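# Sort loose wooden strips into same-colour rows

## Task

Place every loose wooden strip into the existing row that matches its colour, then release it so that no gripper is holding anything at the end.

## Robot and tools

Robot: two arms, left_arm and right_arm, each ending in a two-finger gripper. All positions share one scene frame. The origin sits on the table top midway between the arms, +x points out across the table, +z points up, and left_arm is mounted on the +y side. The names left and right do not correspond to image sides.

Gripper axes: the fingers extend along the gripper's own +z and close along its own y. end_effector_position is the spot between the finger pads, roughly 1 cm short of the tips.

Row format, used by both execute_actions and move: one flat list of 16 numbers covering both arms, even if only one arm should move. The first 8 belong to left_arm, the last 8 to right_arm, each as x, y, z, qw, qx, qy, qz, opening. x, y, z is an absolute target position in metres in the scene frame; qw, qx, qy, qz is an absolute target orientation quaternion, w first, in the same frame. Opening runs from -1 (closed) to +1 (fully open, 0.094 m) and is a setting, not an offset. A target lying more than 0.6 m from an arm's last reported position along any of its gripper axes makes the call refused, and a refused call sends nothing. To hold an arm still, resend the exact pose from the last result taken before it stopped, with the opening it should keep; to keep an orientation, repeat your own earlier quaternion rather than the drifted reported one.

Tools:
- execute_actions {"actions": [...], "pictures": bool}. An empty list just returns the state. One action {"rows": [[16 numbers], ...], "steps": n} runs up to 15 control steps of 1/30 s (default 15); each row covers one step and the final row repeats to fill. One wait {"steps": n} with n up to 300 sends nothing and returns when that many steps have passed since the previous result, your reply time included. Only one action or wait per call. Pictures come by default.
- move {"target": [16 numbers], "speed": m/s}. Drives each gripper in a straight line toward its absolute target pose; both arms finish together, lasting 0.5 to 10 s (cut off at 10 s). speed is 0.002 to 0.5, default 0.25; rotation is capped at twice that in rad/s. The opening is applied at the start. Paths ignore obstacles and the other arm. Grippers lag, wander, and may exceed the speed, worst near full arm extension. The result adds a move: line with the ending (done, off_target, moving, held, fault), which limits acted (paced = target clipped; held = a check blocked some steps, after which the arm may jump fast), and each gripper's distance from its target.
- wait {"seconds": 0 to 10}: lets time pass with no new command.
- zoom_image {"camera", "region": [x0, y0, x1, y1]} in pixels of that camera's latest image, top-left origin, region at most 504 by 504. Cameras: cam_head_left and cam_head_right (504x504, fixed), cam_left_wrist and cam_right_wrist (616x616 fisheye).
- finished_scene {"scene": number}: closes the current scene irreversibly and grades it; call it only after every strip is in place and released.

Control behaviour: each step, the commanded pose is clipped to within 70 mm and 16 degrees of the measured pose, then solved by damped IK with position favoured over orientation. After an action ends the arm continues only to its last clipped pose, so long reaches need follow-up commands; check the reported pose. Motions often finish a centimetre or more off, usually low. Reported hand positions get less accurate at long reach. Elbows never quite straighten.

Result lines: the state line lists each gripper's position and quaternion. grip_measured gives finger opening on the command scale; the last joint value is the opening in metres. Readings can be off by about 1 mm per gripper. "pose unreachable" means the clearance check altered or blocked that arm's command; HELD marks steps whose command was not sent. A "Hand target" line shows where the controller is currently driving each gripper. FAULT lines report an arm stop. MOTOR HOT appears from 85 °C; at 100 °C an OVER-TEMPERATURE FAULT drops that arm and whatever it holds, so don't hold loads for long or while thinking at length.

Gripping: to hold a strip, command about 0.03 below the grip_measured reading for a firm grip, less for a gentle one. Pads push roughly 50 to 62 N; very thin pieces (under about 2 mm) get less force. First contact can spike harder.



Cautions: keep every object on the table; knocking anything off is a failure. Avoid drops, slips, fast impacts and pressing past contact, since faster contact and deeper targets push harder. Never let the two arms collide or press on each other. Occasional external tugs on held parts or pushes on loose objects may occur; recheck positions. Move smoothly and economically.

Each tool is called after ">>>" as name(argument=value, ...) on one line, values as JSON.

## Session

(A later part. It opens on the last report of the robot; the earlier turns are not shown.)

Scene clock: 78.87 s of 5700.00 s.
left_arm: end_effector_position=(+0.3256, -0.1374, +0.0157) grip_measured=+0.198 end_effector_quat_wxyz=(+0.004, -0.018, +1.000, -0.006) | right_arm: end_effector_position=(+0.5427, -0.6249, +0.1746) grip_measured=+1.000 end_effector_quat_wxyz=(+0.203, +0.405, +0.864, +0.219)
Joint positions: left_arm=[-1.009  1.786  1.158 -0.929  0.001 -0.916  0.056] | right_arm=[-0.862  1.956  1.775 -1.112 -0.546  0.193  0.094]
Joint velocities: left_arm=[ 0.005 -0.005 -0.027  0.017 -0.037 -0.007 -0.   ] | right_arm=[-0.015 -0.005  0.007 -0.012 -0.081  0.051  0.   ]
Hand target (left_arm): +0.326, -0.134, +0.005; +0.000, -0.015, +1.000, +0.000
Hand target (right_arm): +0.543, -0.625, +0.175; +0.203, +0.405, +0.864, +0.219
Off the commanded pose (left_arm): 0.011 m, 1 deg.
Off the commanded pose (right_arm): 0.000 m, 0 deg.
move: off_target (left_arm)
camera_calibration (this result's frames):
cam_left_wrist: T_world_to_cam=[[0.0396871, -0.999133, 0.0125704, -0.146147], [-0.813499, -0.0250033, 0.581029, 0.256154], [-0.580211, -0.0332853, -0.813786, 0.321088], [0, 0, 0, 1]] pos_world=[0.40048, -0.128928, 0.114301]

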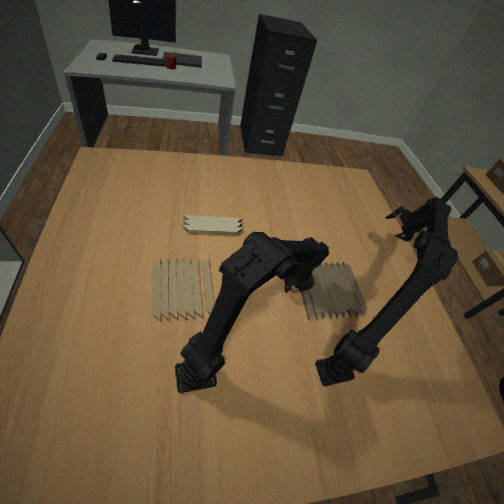

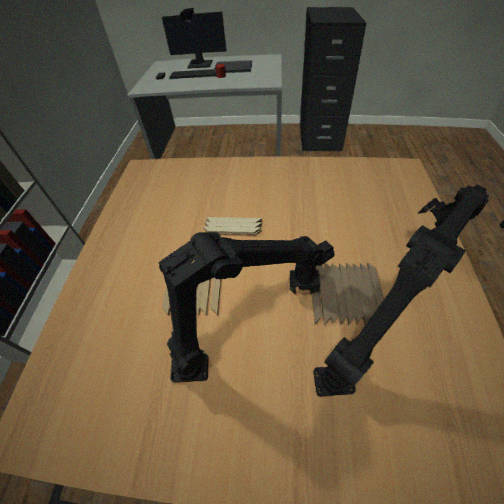

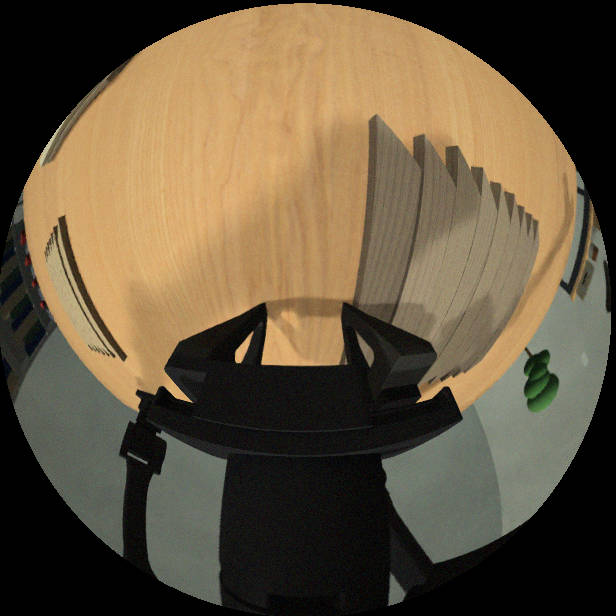

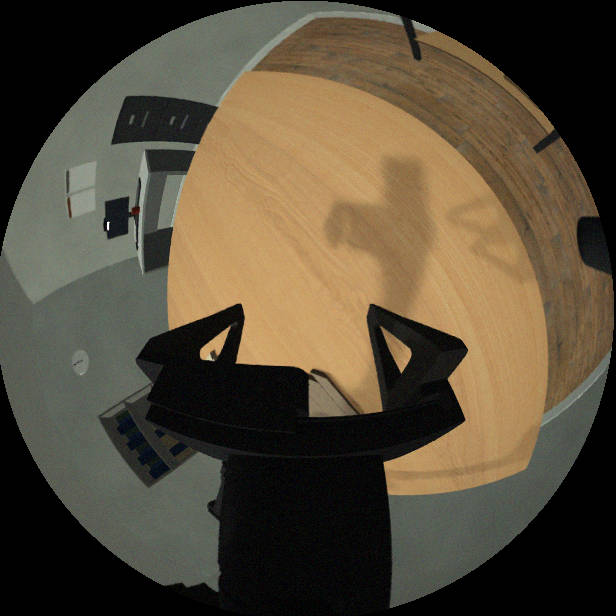

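Works. Slightly more, then the other one.

>>> execute_actions(actions=[{"rows":[[0.326,-0.134,0.005,0,-0.015,1,0,0.36,0.5427,-0.6249,0.1746,0.203,0.405,0.864,0.219,1]],"steps":10}])

>>> move(target=[0.342,0.16,0.04,0,-0.035,1,0,-1,0.5427,-0.6249,0.1746,0.203,0.405,0.864,0.219,1])

>>> move(target=[0.340,0.16,0.007,0,-0.035,1,0,-1,0.5427,-0.6249,0.1746,0.203,0.405,0.864,0.219,1], speed=0.06)

>>> execute_actions(actions=[{"rows":[[0.340,0.16,0.007,0,-0.035,1,0,0.12,0.5427,-0.6249,0.1746,0.203,0.405,0.864,0.219,1]]}])

>>> zoom_image(camera="cam_head_right", region=[180,240,360,330])

Scene clock: 85.23 s of 5700.00 s.
left_arm: end_effector_position=(+0.3256, -0.1374, +0.0157) grip_measured=+0.358 end_effector_quat_wxyz=(+0.004, -0.018, +1.000, -0.006) | right_arm: end_effector_position=(+0.5427, -0.6249, +0.1746) grip_measured=+1.000 end_effector_quat_wxyz=(+0.203, +0.405, +0.864, +0.219)
Joint positions: left_arm=[-1.009  1.786  1.158 -0.929  0.001 -0.916  0.064] | right_arm=[-0.862  1.956  1.775 -1.112 -0.546  0.193  0.094]
Joint velocities: left_arm=[-0.015 -0.024 -0.002 -0.012 -0.007 -0.051 -0.   ] | right_arm=[-0.015 -0.015  0.002  0.007  0.007  0.022  0.   ]
Hand target (left_arm): +0.326, -0.134, +0.005; +0.000, -0.015, +1.000, +0.000
Hand target (right_arm): +0.543, -0.625, +0.175; +0.203, +0.405, +0.864, +0.219
Off the commanded pose (left_arm): 0.011 m, 1 deg.
Off the commanded pose (right_arm): 0.000 m, 0 deg.
Steps of this call (steps 1 to 90: nothing new was sent; then 3.03 s passed at rest; steps 91 to 100: all 10 steps of this action). Readings (end_effector_position):
91: left_arm (+0.3256, -0.1374, +0.0157) | right_arm (+0.5427, -0.6249, +0.1746)
92: left_arm (+0.3256, -0.1374, +0.0157) | right_arm (+0.5427, -0.6249, +0.1746)
94: left_arm (+0.3256, -0.1374, +0.0157) | right_arm (+0.5427, -0.6249, +0.1746)
98: left_arm (+0.3256, -0.1374, +0.0157) | right_arm (+0.5427, -0.6249, +0.1746)
100: the state above
camera_calibration (this result's frames):
cam_left_wrist: T_world_to_cam=[[0.0396871, -0.999133, 0.0125704, -0.146147], [-0.813499, -0.0250033, 0.581029, 0.256154], [-0.580211, -0.0332853, -0.813786, 0.321088], [0, 0, 0, 1]] pos_world=[0.40048, -0.128928, 0.114301]

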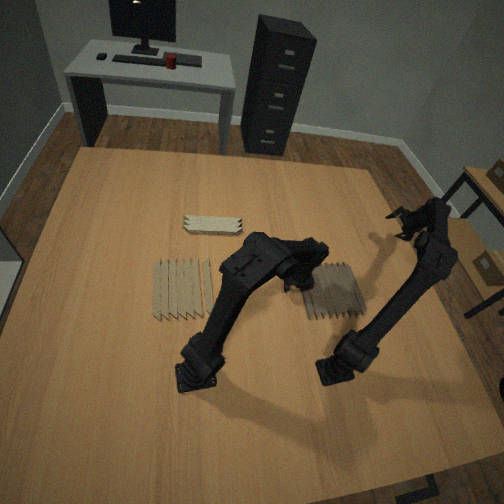

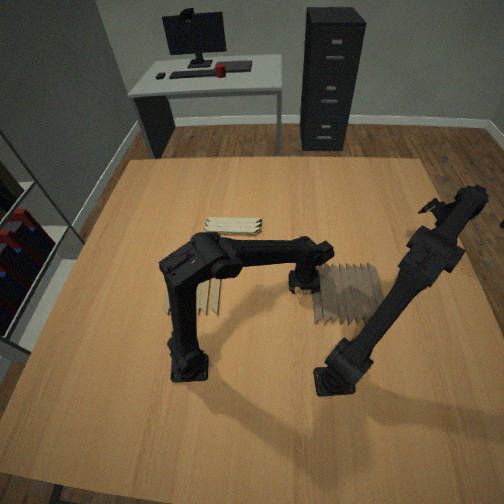

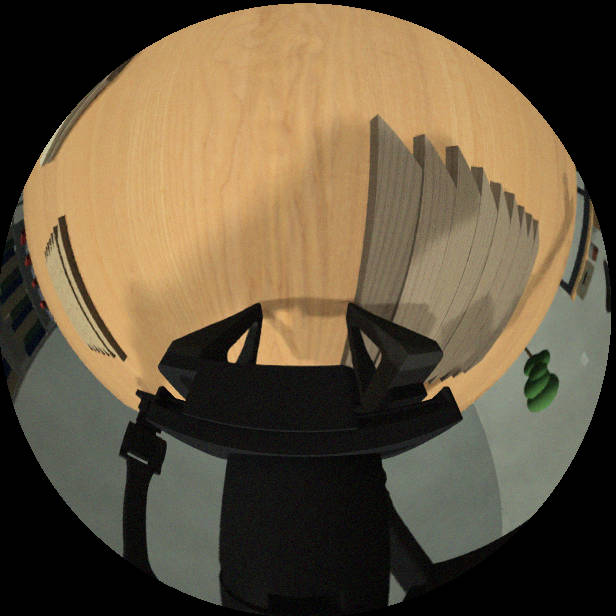

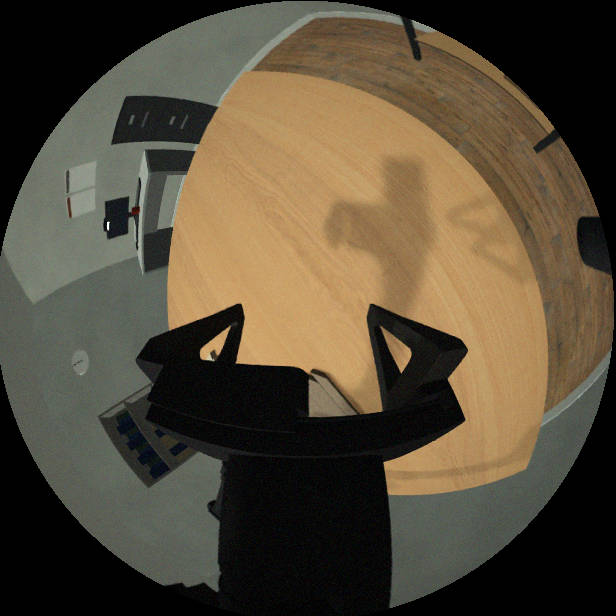

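Scene clock: 87.27 s of 5700.00 s.
left_arm: end_effector_position=(+0.3423, +0.1597, +0.0402) grip_measured=-0.987 end_effector_quat_wxyz=(+0.006, -0.045, +0.999, +0.001) | right_arm: end_effector_position=(+0.5427, -0.6249, +0.1746) grip_measured=+1.000 end_effector_quat_wxyz=(+0.203, +0.405, +0.864, +0.219)
Joint positions: left_arm=[-0.356  1.396  0.753 -0.916 -0.005 -0.319  0.001] | right_arm=[-0.862  1.956  1.775 -1.112 -0.546  0.193  0.094]
Joint velocities: left_arm=[ 0.005 -0.005 -0.002 -0.002  0.007 -0.037 -0.001] | right_arm=[-0.005  0.005 -0.017 -0.002  0.095 -0.051  0.   ]
Hand target (left_arm): +0.336, +0.159, +0.038; -0.002, -0.035, +0.999, +0.003
Hand target (right_arm): +0.543, -0.625, +0.175; +0.203, +0.405, +0.864, +0.219
Off the commanded pose (left_arm): 0.000 m, 1 deg.
Off the commanded pose (right_arm): 0.000 m, 0 deg.
move: done
camera_calibration (this result's frames):
cam_left_wrist: T_world_to_cam=[[0.094567, -0.995518, 0.000278518, 0.13085], [-0.812608, -0.0770302, 0.577698, 0.271059], [-0.575088, -0.0548575, -0.816251, 0.362422], [0, 0, 0, 1]] pos_world=[0.416315, 0.171024, 0.1392]

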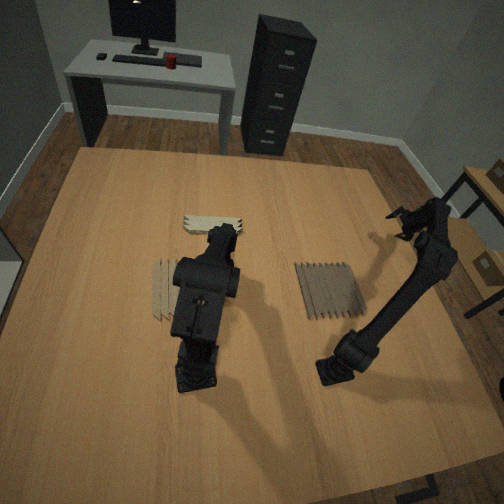

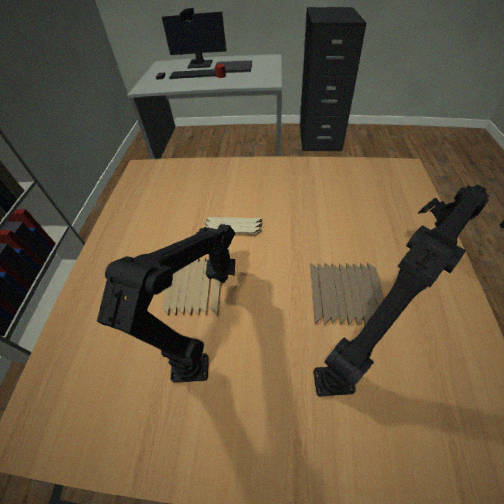

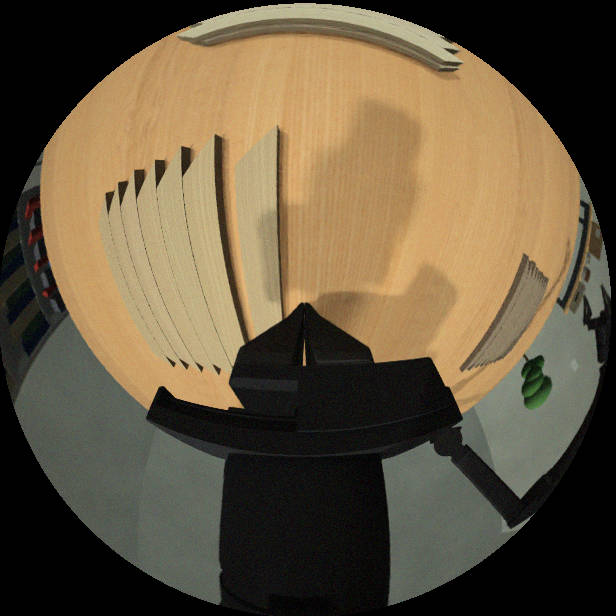

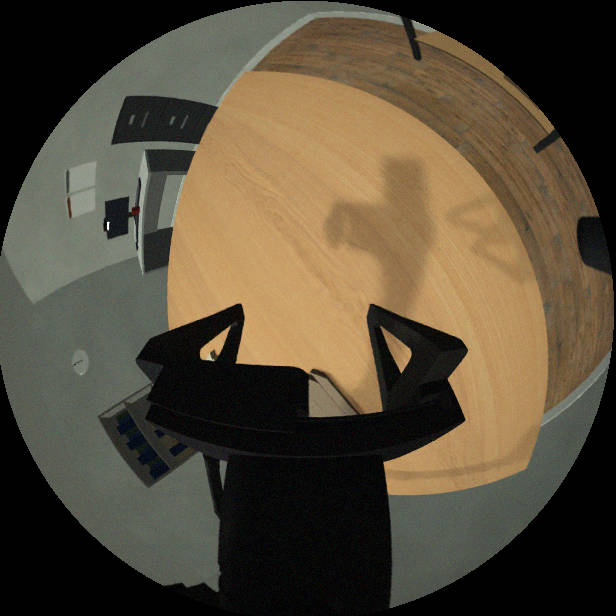

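Scene clock: 88.17 s of 5700.00 s.
left_arm: end_effector_position=(+0.3415, +0.1595, +0.0127) grip_measured=-0.987 end_effector_quat_wxyz=(+0.004, -0.040, +0.999, +0.001) | right_arm: end_effector_position=(+0.5427, -0.6249, +0.1746) grip_measured=+1.000 end_effector_quat_wxyz=(+0.203, +0.405, +0.864, +0.219)
Joint positions: left_arm=[-0.356  1.455  0.72  -0.83  -0.003 -0.308  0.001] | right_arm=[-0.862  1.956  1.775 -1.112 -0.546  0.193  0.094]
Joint velocities: left_arm=[-0.005 -0.005 -0.012 -0.022 -0.037 -0.037 -0.001] | right_arm=[ 0.005 -0.005  0.002 -0.012 -0.037 -0.007  0.   ]
Hand target (left_arm): +0.340, +0.160, +0.008; +0.000, -0.035, +0.999, -0.000
Hand target (right_arm): +0.543, -0.625, +0.175; +0.203, +0.405, +0.864, +0.219
Off the commanded pose (left_arm): 0.006 m, 1 deg.
Off the commanded pose (right_arm): 0.000 m, 0 deg.
move: done
camera_calibration (this result's frames):
cam_left_wrist: T_world_to_cam=[[0.083534, -0.996505, 0.000553261, 0.134699], [-0.810563, -0.0676241, 0.581735, 0.284048], [-0.579664, -0.0490431, -0.813378, 0.340118], [0, 0, 0, 1]] pos_world=[0.416141, 0.170117, 0.11133]

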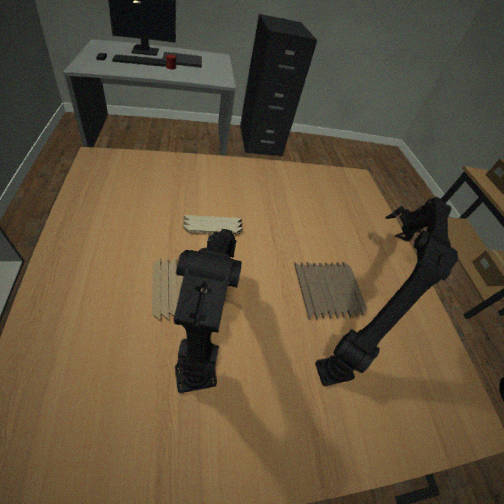

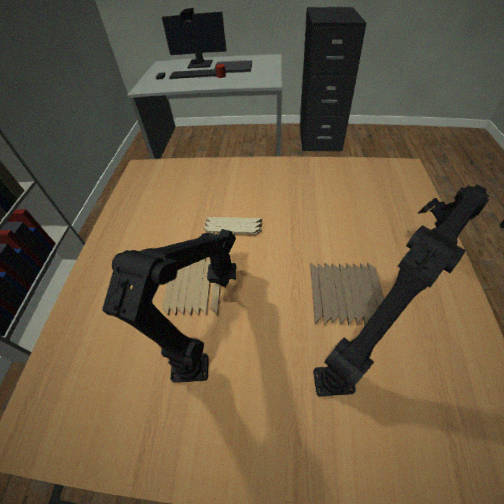

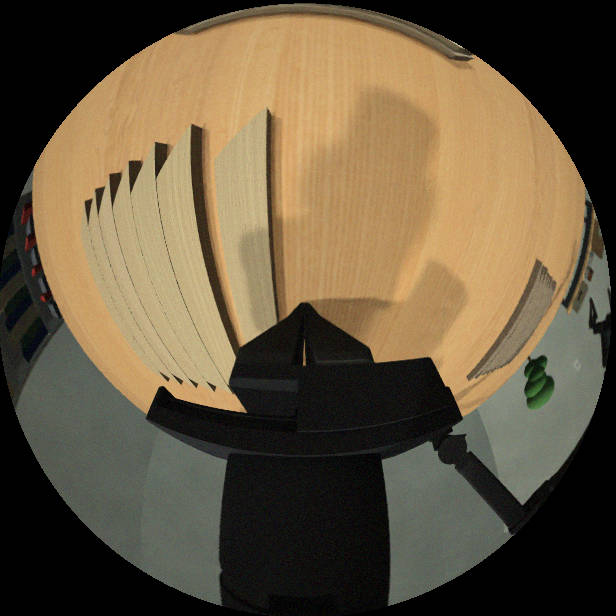

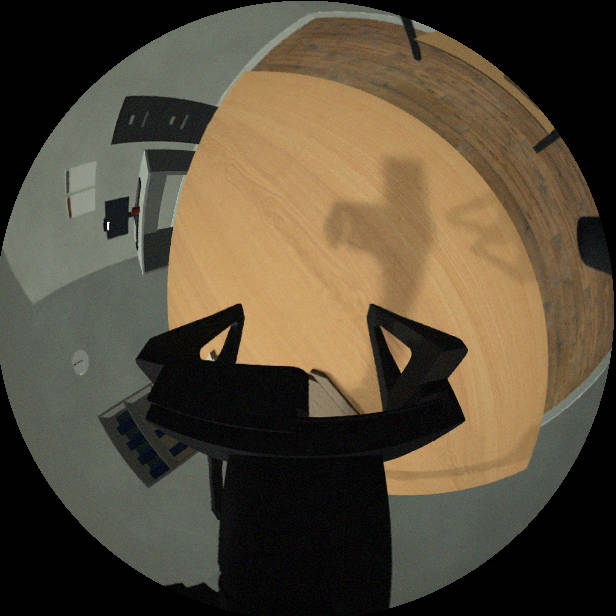

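Scene clock: 88.67 s of 5700.00 s.
left_arm: end_effector_position=(+0.3418, +0.1592, +0.0127) grip_measured=+0.119 end_effector_quat_wxyz=(+0.004, -0.039, +0.999, -0.000) | right_arm: end_effector_position=(+0.5427, -0.6249, +0.1746) grip_measured=+1.000 end_effector_quat_wxyz=(+0.203, +0.405, +0.864, +0.219)
Joint positions: left_arm=[-0.356  1.455  0.72  -0.828 -0.001 -0.307  0.053] | right_arm=[-0.862  1.956  1.775 -1.112 -0.546  0.193  0.094]
Joint velocities: left_arm=[ 0.005  0.005 -0.012 -0.002  0.037  0.066 -0.   ] | right_arm=[ 0.005  0.005  0.002 -0.002  0.037  0.022  0.   ]
Hand target (left_arm): +0.340, +0.160, +0.007; -0.000, -0.035, +0.999, +0.000
Hand target (right_arm): +0.543, -0.625, +0.175; +0.203, +0.405, +0.864, +0.219
Off the commanded pose (left_arm): 0.006 m, 1 deg.
Off the commanded pose (right_arm): 0.000 m, 0 deg.
Steps of this call (steps 1 to 15: all 15 steps of this action). Readings (end_effector_position):
1: left_arm (+0.3416, +0.1595, +0.0127) | right_arm (+0.5427, -0.6249, +0.1746)
2: left_arm (+0.3417, +0.1595, +0.0127) | right_arm (+0.5427, -0.6249, +0.1746)
4: left_arm (+0.3418, +0.1592, +0.0127) | right_arm (+0.5427, -0.6249, +0.1746)
8: left_arm (+0.3418, +0.1592, +0.0127) | right_arm (+0.5427, -0.6249, +0.1746)
15: the state above
camera_calibration (this result's frames):
cam_left_wrist: T_world_to_cam=[[0.082761, -0.996566, 0.00246819, 0.134583], [-0.811277, -0.0659346, 0.580933, 0.284257], [-0.578775, -0.0500809, -0.813948, 0.340149], [0, 0, 0, 1]] pos_world=[0.416343, 0.169899, 0.111397]

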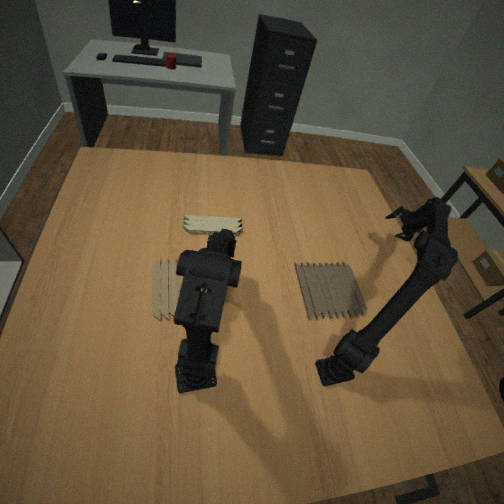

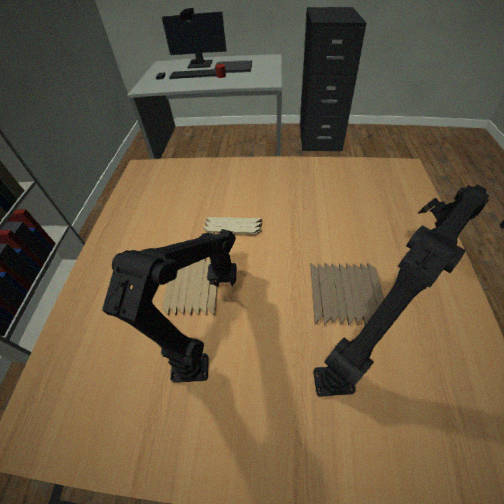

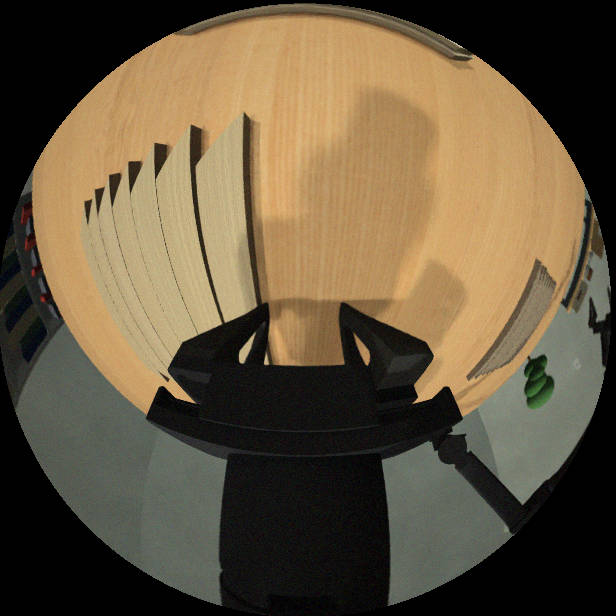

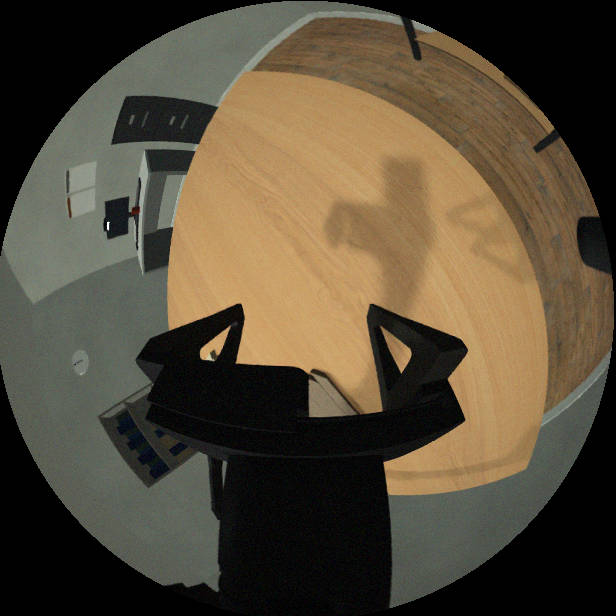

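Region (180, 240, 360, 330) of cam_head_right's 504x504 image, scaled by 2.800, with more detail than that image has.

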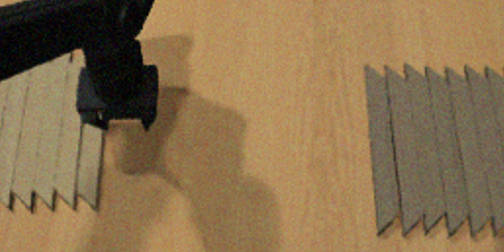

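>>> execute_actions(actions=[{"rows":[[0.340,0.16,0.007,0,-0.035,1,0,0.25,0.5427,-0.6249,0.1746,0.203,0.405,0.864,0.219,1]],"steps":8}])

>>> execute_actions(actions=[{"rows":[[0.345,0.14,0.05,0,-0.035,1,0,-0.3,0.5427,-0.6249,0.1746,0.203,0.405,0.864,0.219,1]],"steps":8}], pictures=false)

>>> move(target=[0.28,-0.14,0.05,0,-0.015,1,0,-0.3,0.5427,-0.6249,0.1746,0.203,0.405,0.864,0.219,1])

>>> move(target=[0.28,-0.136,0.005,0,-0.015,1,0,-0.3,0.5427,-0.6249,0.1746,0.203,0.405,0.864,0.219,1], speed=0.06)

>>> execute_actions(actions=[{"rows":[[0.28,-0.136,0.005,0,-0.015,1,0,0.42,0.5427,-0.6249,0.1746,0.203,0.405,0.864,0.219,1]],"steps":12}])

>>> zoom_image(camera="cam_left_wrist", region=[300,60,560,400])

Scene clock: 95.20 s of 5700.00 s.
left_arm: end_effector_position=(+0.3419, +0.1591, +0.0127) grip_measured=+0.249 end_effector_quat_wxyz=(+0.004, -0.039, +0.999, -0.001) | right_arm: end_effector_position=(+0.5427, -0.6249, +0.1746) grip_measured=+1.000 end_effector_quat_wxyz=(+0.203, +0.405, +0.864, +0.219)
Joint positions: left_arm=[-0.356  1.455  0.72  -0.828 -0.001 -0.307  0.059] | right_arm=[-0.862  1.956  1.775 -1.112 -0.546  0.193  0.094]
Joint velocities: left_arm=[ 0.005 -0.005  0.002  0.002  0.037  0.022  0.001] | right_arm=[-0.015 -0.005 -0.002  0.007 -0.051 -0.051  0.   ]
Hand target (left_arm): +0.340, +0.160, +0.007; +0.000, -0.035, +0.999, +0.000
Hand target (right_arm): +0.543, -0.625, +0.175; +0.203, +0.405, +0.864, +0.219
Off the commanded pose (left_arm): 0.006 m, 1 deg.
Off the commanded pose (right_arm): 0.000 m, 0 deg.
Steps of this call (steps 1 to 90: nothing new was sent; then 3.27 s passed at rest; steps 91 to 98: all 8 steps of this action). Readings (end_effector_position):
91: left_arm (+0.3418, +0.1591, +0.0127) | right_arm (+0.5427, -0.6249, +0.1746)
92: left_arm (+0.3418, +0.1591, +0.0127) | right_arm (+0.5427, -0.6249, +0.1746)
94: left_arm (+0.3419, +0.1591, +0.0127) | right_arm (+0.5427, -0.6249, +0.1746)
98: the state above
camera_calibration (this result's frames):
cam_left_wrist: T_world_to_cam=[[0.0827571, -0.996565, 0.00294826, 0.134487], [-0.811442, -0.065666, 0.580732, 0.28433], [-0.578543, -0.050452, -0.81409, 0.340171], [0, 0, 0, 1]] pos_world=[0.416391, 0.169858, 0.111414]

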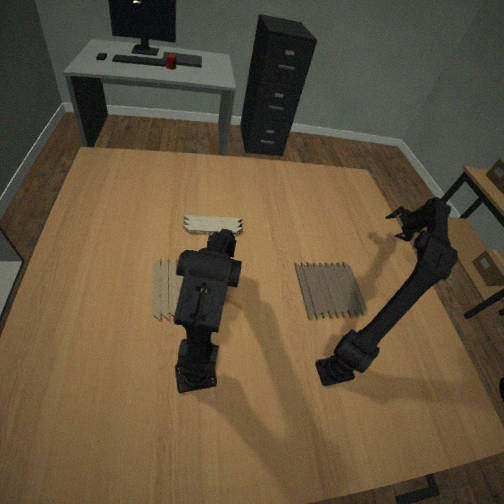

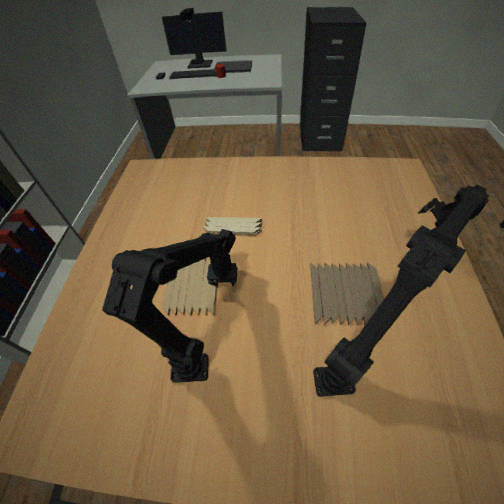

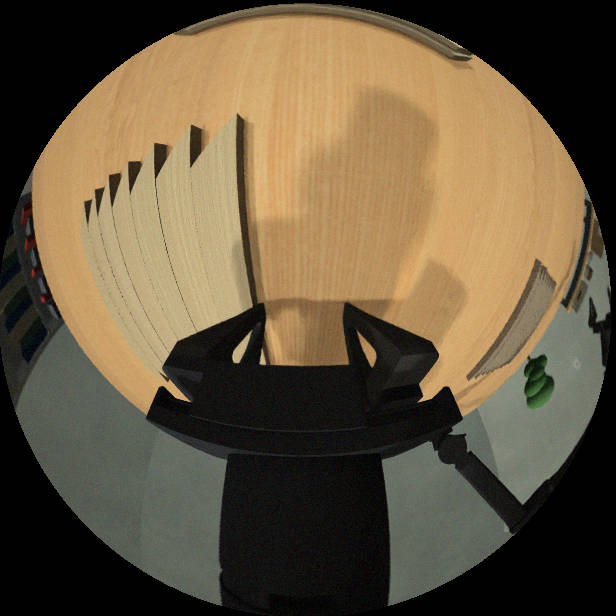

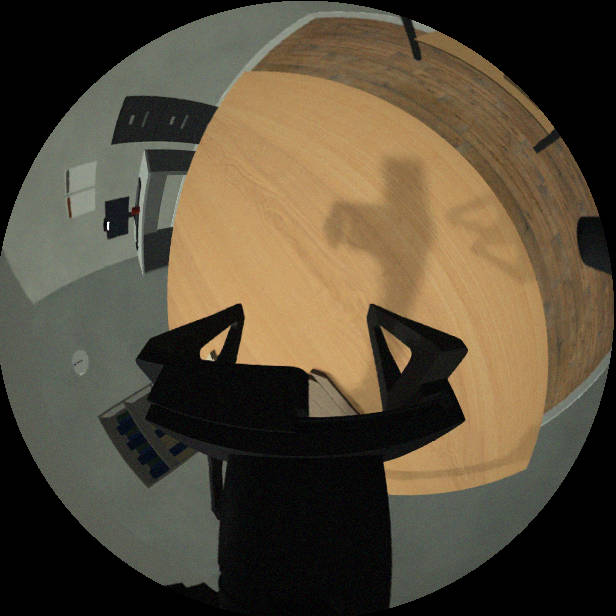

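Scene clock: 95.47 s of 5700.00 s.
left_arm: end_effector_position=(+0.3307, +0.1444, +0.0393) grip_measured=-0.298 end_effector_quat_wxyz=(-0.010, -0.026, +1.000, +0.003) | right_arm: end_effector_position=(+0.5427, -0.6249, +0.1746) grip_measured=+1.000 end_effector_quat_wxyz=(+0.203, +0.405, +0.864, +0.219)
Joint positions: left_arm=[-0.408  1.399  0.753 -0.945 -0.001 -0.333  0.033] | right_arm=[-0.862  1.956  1.775 -1.112 -0.546  0.193  0.094]
Joint velocities: left_arm=[-0.024 -0.103  0.095 -0.042 -0.066 -0.081  0.001] | right_arm=[-0.015  0.005 -0.007  0.022  0.037  0.007  0.   ]
Hand target (left_arm): +0.345, +0.140, +0.050; +0.000, -0.035, +0.999, -0.000
Hand target (right_arm): +0.543, -0.625, +0.175; +0.203, +0.405, +0.864, +0.219
Off the commanded pose (left_arm): 0.018 m, 2 deg.
Off the commanded pose (right_arm): 0.000 m, 0 deg.
Steps of this call (steps 1 to 8: all 8 steps of this action). Readings (end_effector_position):
1: left_arm (+0.3397, +0.1587, +0.0145) | right_arm (+0.5427, -0.6249, +0.1746)
2: left_arm (+0.3344, +0.1577, +0.0178) | right_arm (+0.5427, -0.6249, +0.1746)
4: left_arm (+0.3284, +0.1523, +0.0262) | right_arm (+0.5427, -0.6249, +0.1746)
8: the state above

Scene clock: 97.40 s of 5700.00 s.
left_arm: end_effector_position=(+0.2758, -0.1304, +0.0461) grip_measured=-0.299 end_effector_quat_wxyz=(-0.003, -0.006, +1.000, +0.001) | right_arm: end_effector_position=(+0.5427, -0.6249, +0.1746) grip_measured=+1.000 end_effector_quat_wxyz=(+0.203, +0.405, +0.864, +0.219)
Joint positions: left_arm=[-1.084  1.67   1.092 -0.997  0.003 -0.967  0.033] | right_arm=[-0.862  1.956  1.775 -1.112 -0.546  0.193  0.094]
Joint velocities: left_arm=[-0.005 -0.015  0.022 -0.007 -0.051  0.007  0.001] | right_arm=[-0.015 -0.005 -0.002 -0.002 -0.051 -0.007  0.   ]
Hand target (left_arm): +0.286, -0.139, +0.051; +0.002, -0.015, +1.000, -0.003
Hand target (right_arm): +0.543, -0.625, +0.175; +0.203, +0.405, +0.864, +0.219
Off the commanded pose (left_arm): 0.011 m, 1 deg.
Off the commanded pose (right_arm): 0.000 m, 0 deg.
move: off_target (left_arm)
camera_calibration (this result's frames):
cam_left_wrist: T_world_to_cam=[[0.0157346, -0.999876, -0.000347098, -0.130475], [-0.806185, -0.0128919, 0.591523, 0.197298], [-0.591454, -0.00902752, -0.806288, 0.323094], [0, 0, 0, 1]] pos_world=[0.352207, -0.124998, 0.143755]

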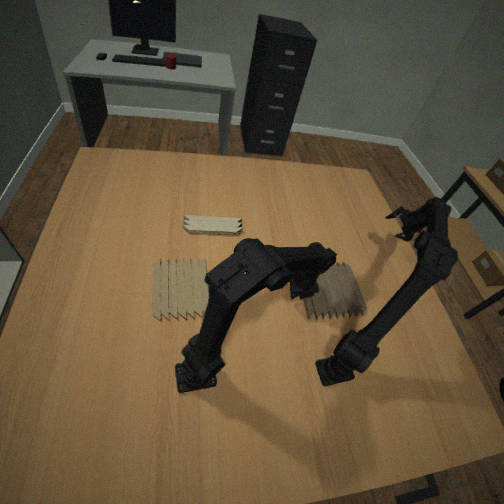

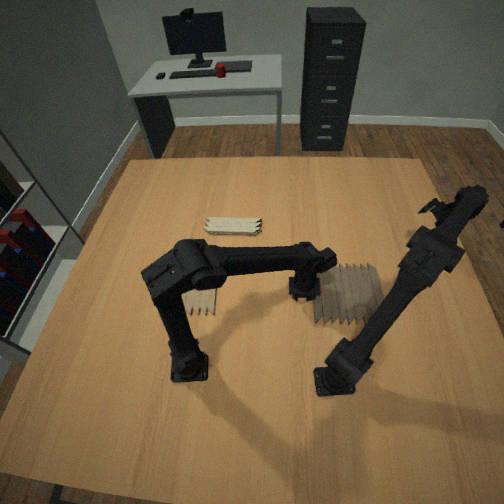

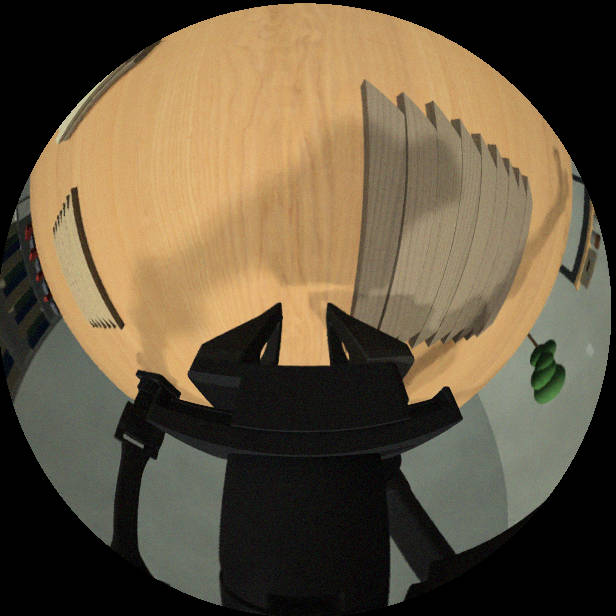

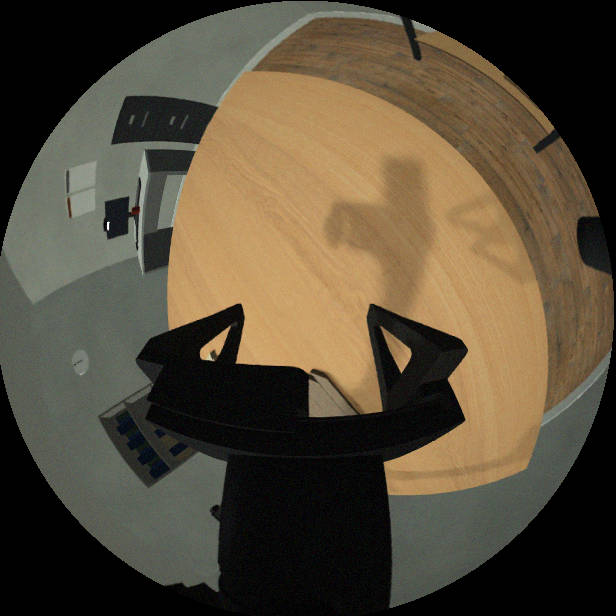

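Scene clock: 98.43 s of 5700.00 s.
left_arm: end_effector_position=(+0.2810, -0.1377, +0.0139) grip_measured=-0.299 end_effector_quat_wxyz=(+0.002, -0.010, +1.000, -0.005) | right_arm: end_effector_position=(+0.5427, -0.6249, +0.1746) grip_measured=+1.000 end_effector_quat_wxyz=(+0.203, +0.405, +0.864, +0.219)
Joint positions: left_arm=[-1.084  1.733  1.075 -0.902  0.003 -0.976  0.033] | right_arm=[-0.862  1.956  1.775 -1.112 -0.546  0.193  0.094]
Joint velocities: left_arm=[-0.005 -0.015 -0.032 -0.017 -0.022 -0.066  0.002] | right_arm=[-0.005  0.005 -0.017  0.007 -0.022  0.022  0.   ]
Hand target (left_arm): +0.280, -0.136, +0.006; -0.000, -0.015, +1.000, -0.000
Hand target (right_arm): +0.543, -0.625, +0.175; +0.203, +0.405, +0.864, +0.219
Off the commanded pose (left_arm): 0.009 m, 1 deg.
Off the commanded pose (right_arm): 0.000 m, 0 deg.
move: done
camera_calibration (this result's frames):
cam_left_wrist: T_world_to_cam=[[0.0244569, -0.999629, 0.0119712, -0.14047], [-0.811094, -0.0128412, 0.584775, 0.221841], [-0.584405, -0.0240115, -0.811107, 0.29621], [0, 0, 0, 1]] pos_world=[0.356476, -0.130457, 0.112212]

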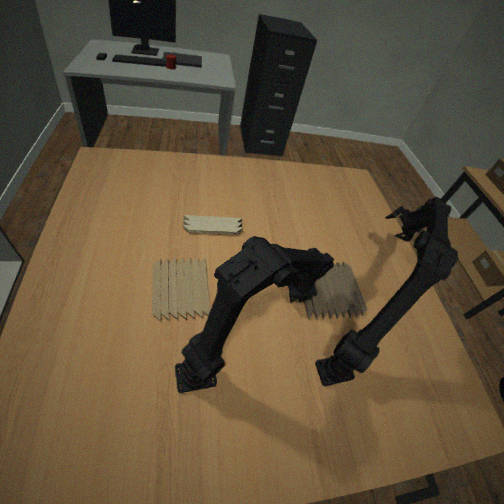

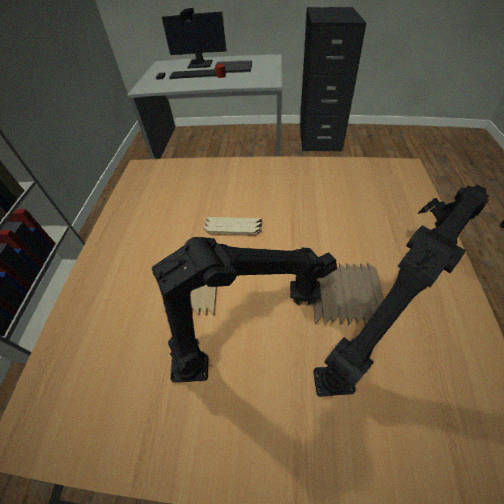

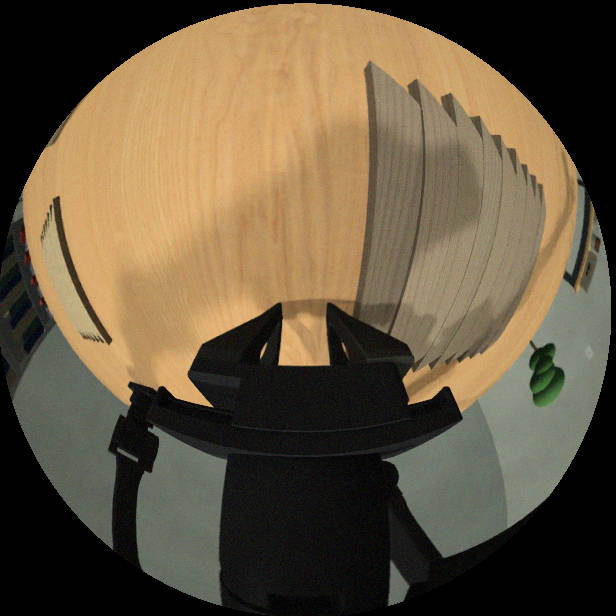

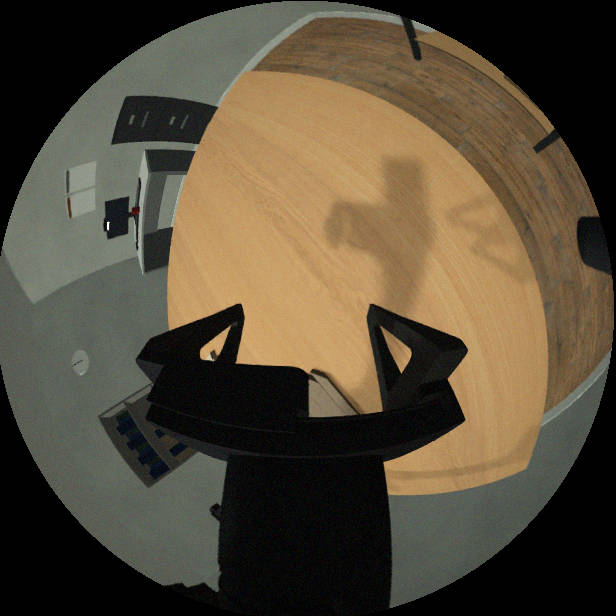

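Scene clock: 98.83 s of 5700.00 s.
left_arm: end_effector_position=(+0.2812, -0.1377, +0.0139) grip_measured=+0.418 end_effector_quat_wxyz=(+0.002, -0.010, +1.000, -0.005) | right_arm: end_effector_position=(+0.5427, -0.6249, +0.1746) grip_measured=+1.000 end_effector_quat_wxyz=(+0.203, +0.405, +0.864, +0.219)
Joint positions: left_arm=[-1.084  1.733  1.075 -0.902  0.002 -0.977  0.067] | right_arm=[-0.862  1.956  1.775 -1.112 -0.546  0.193  0.094]
Joint velocities: left_arm=[ 0.005 -0.005 -0.002  0.007 -0.037  0.007  0.   ] | right_arm=[-0.015 -0.005 -0.002 -0.007  0.051  0.022  0.   ]
Hand target (left_arm): +0.280, -0.136, +0.005; +0.000, -0.015, +1.000, +0.000
Hand target (right_arm): +0.543, -0.625, +0.175; +0.203, +0.405, +0.864, +0.219
Off the commanded pose (left_arm): 0.009 m, 1 deg.
Off the commanded pose (right_arm): 0.000 m, 0 deg.
Steps of this call (steps 1 to 12: all 12 steps of this action). Readings (end_effector_position):
1: left_arm (+0.2811, -0.1377, +0.0139) | right_arm (+0.5427, -0.6249, +0.1746)
2: left_arm (+0.2811, -0.1377, +0.0139) | right_arm (+0.5427, -0.6249, +0.1746)
4: left_arm (+0.2812, -0.1377, +0.0139) | right_arm (+0.5427, -0.6249, +0.1746)
8: left_arm (+0.2812, -0.1377, +0.0139) | right_arm (+0.5427, -0.6249, +0.1746)
12: the state above
camera_calibration (this result's frames):
cam_left_wrist: T_world_to_cam=[[0.0252184, -0.999614, 0.0116549, -0.140646], [-0.811754, -0.0136718, 0.58384, 0.2221], [-0.583455, -0.0241844, -0.811785, 0.296055], [0, 0, 0, 1]] pos_world=[0.356572, -0.130396, 0.112302]

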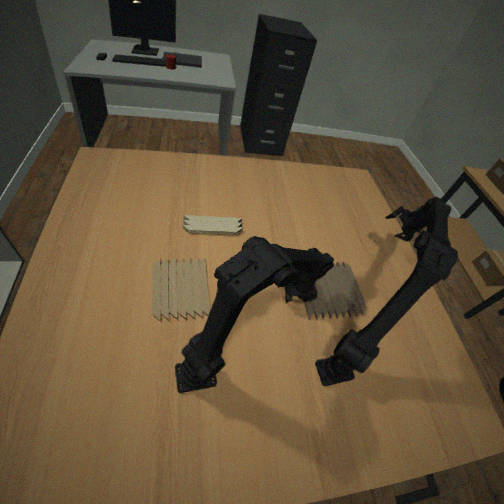

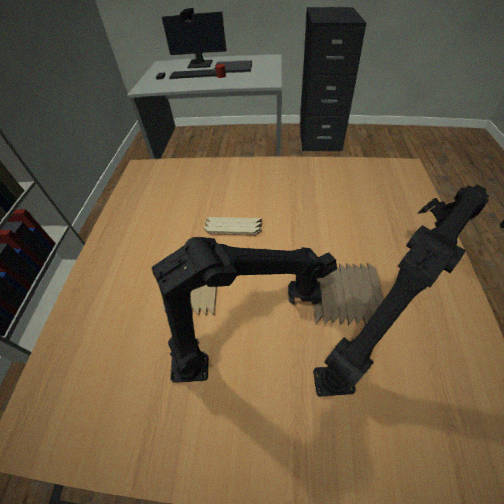

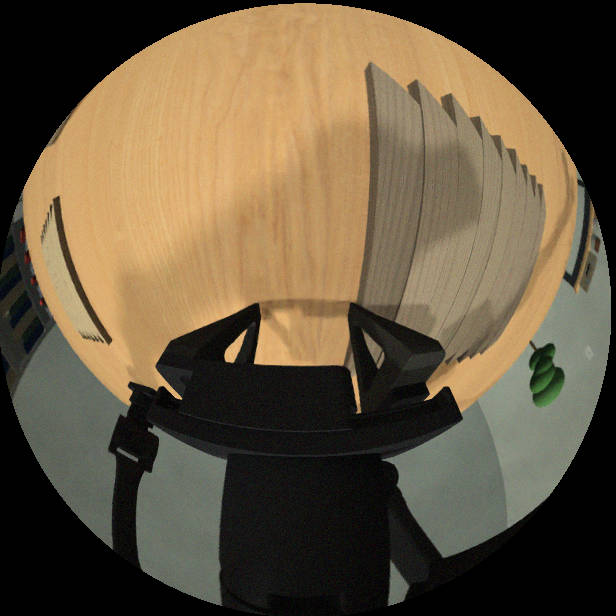

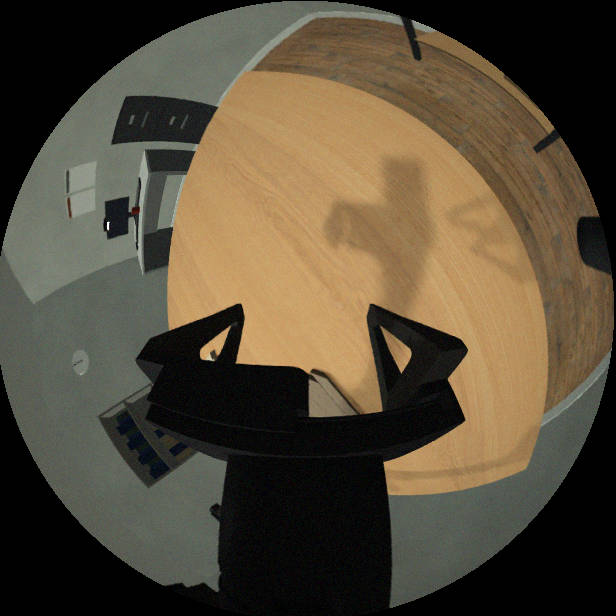

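Region (300, 60, 560, 400) of cam_left_wrist's 616x616 image, scaled by 1.482, with more detail than that image has; it fills the left 385 columns of this view, and the rest is white.

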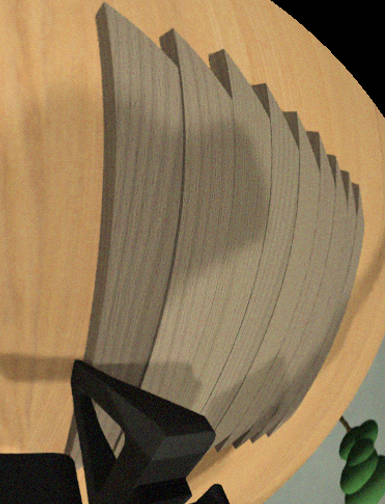

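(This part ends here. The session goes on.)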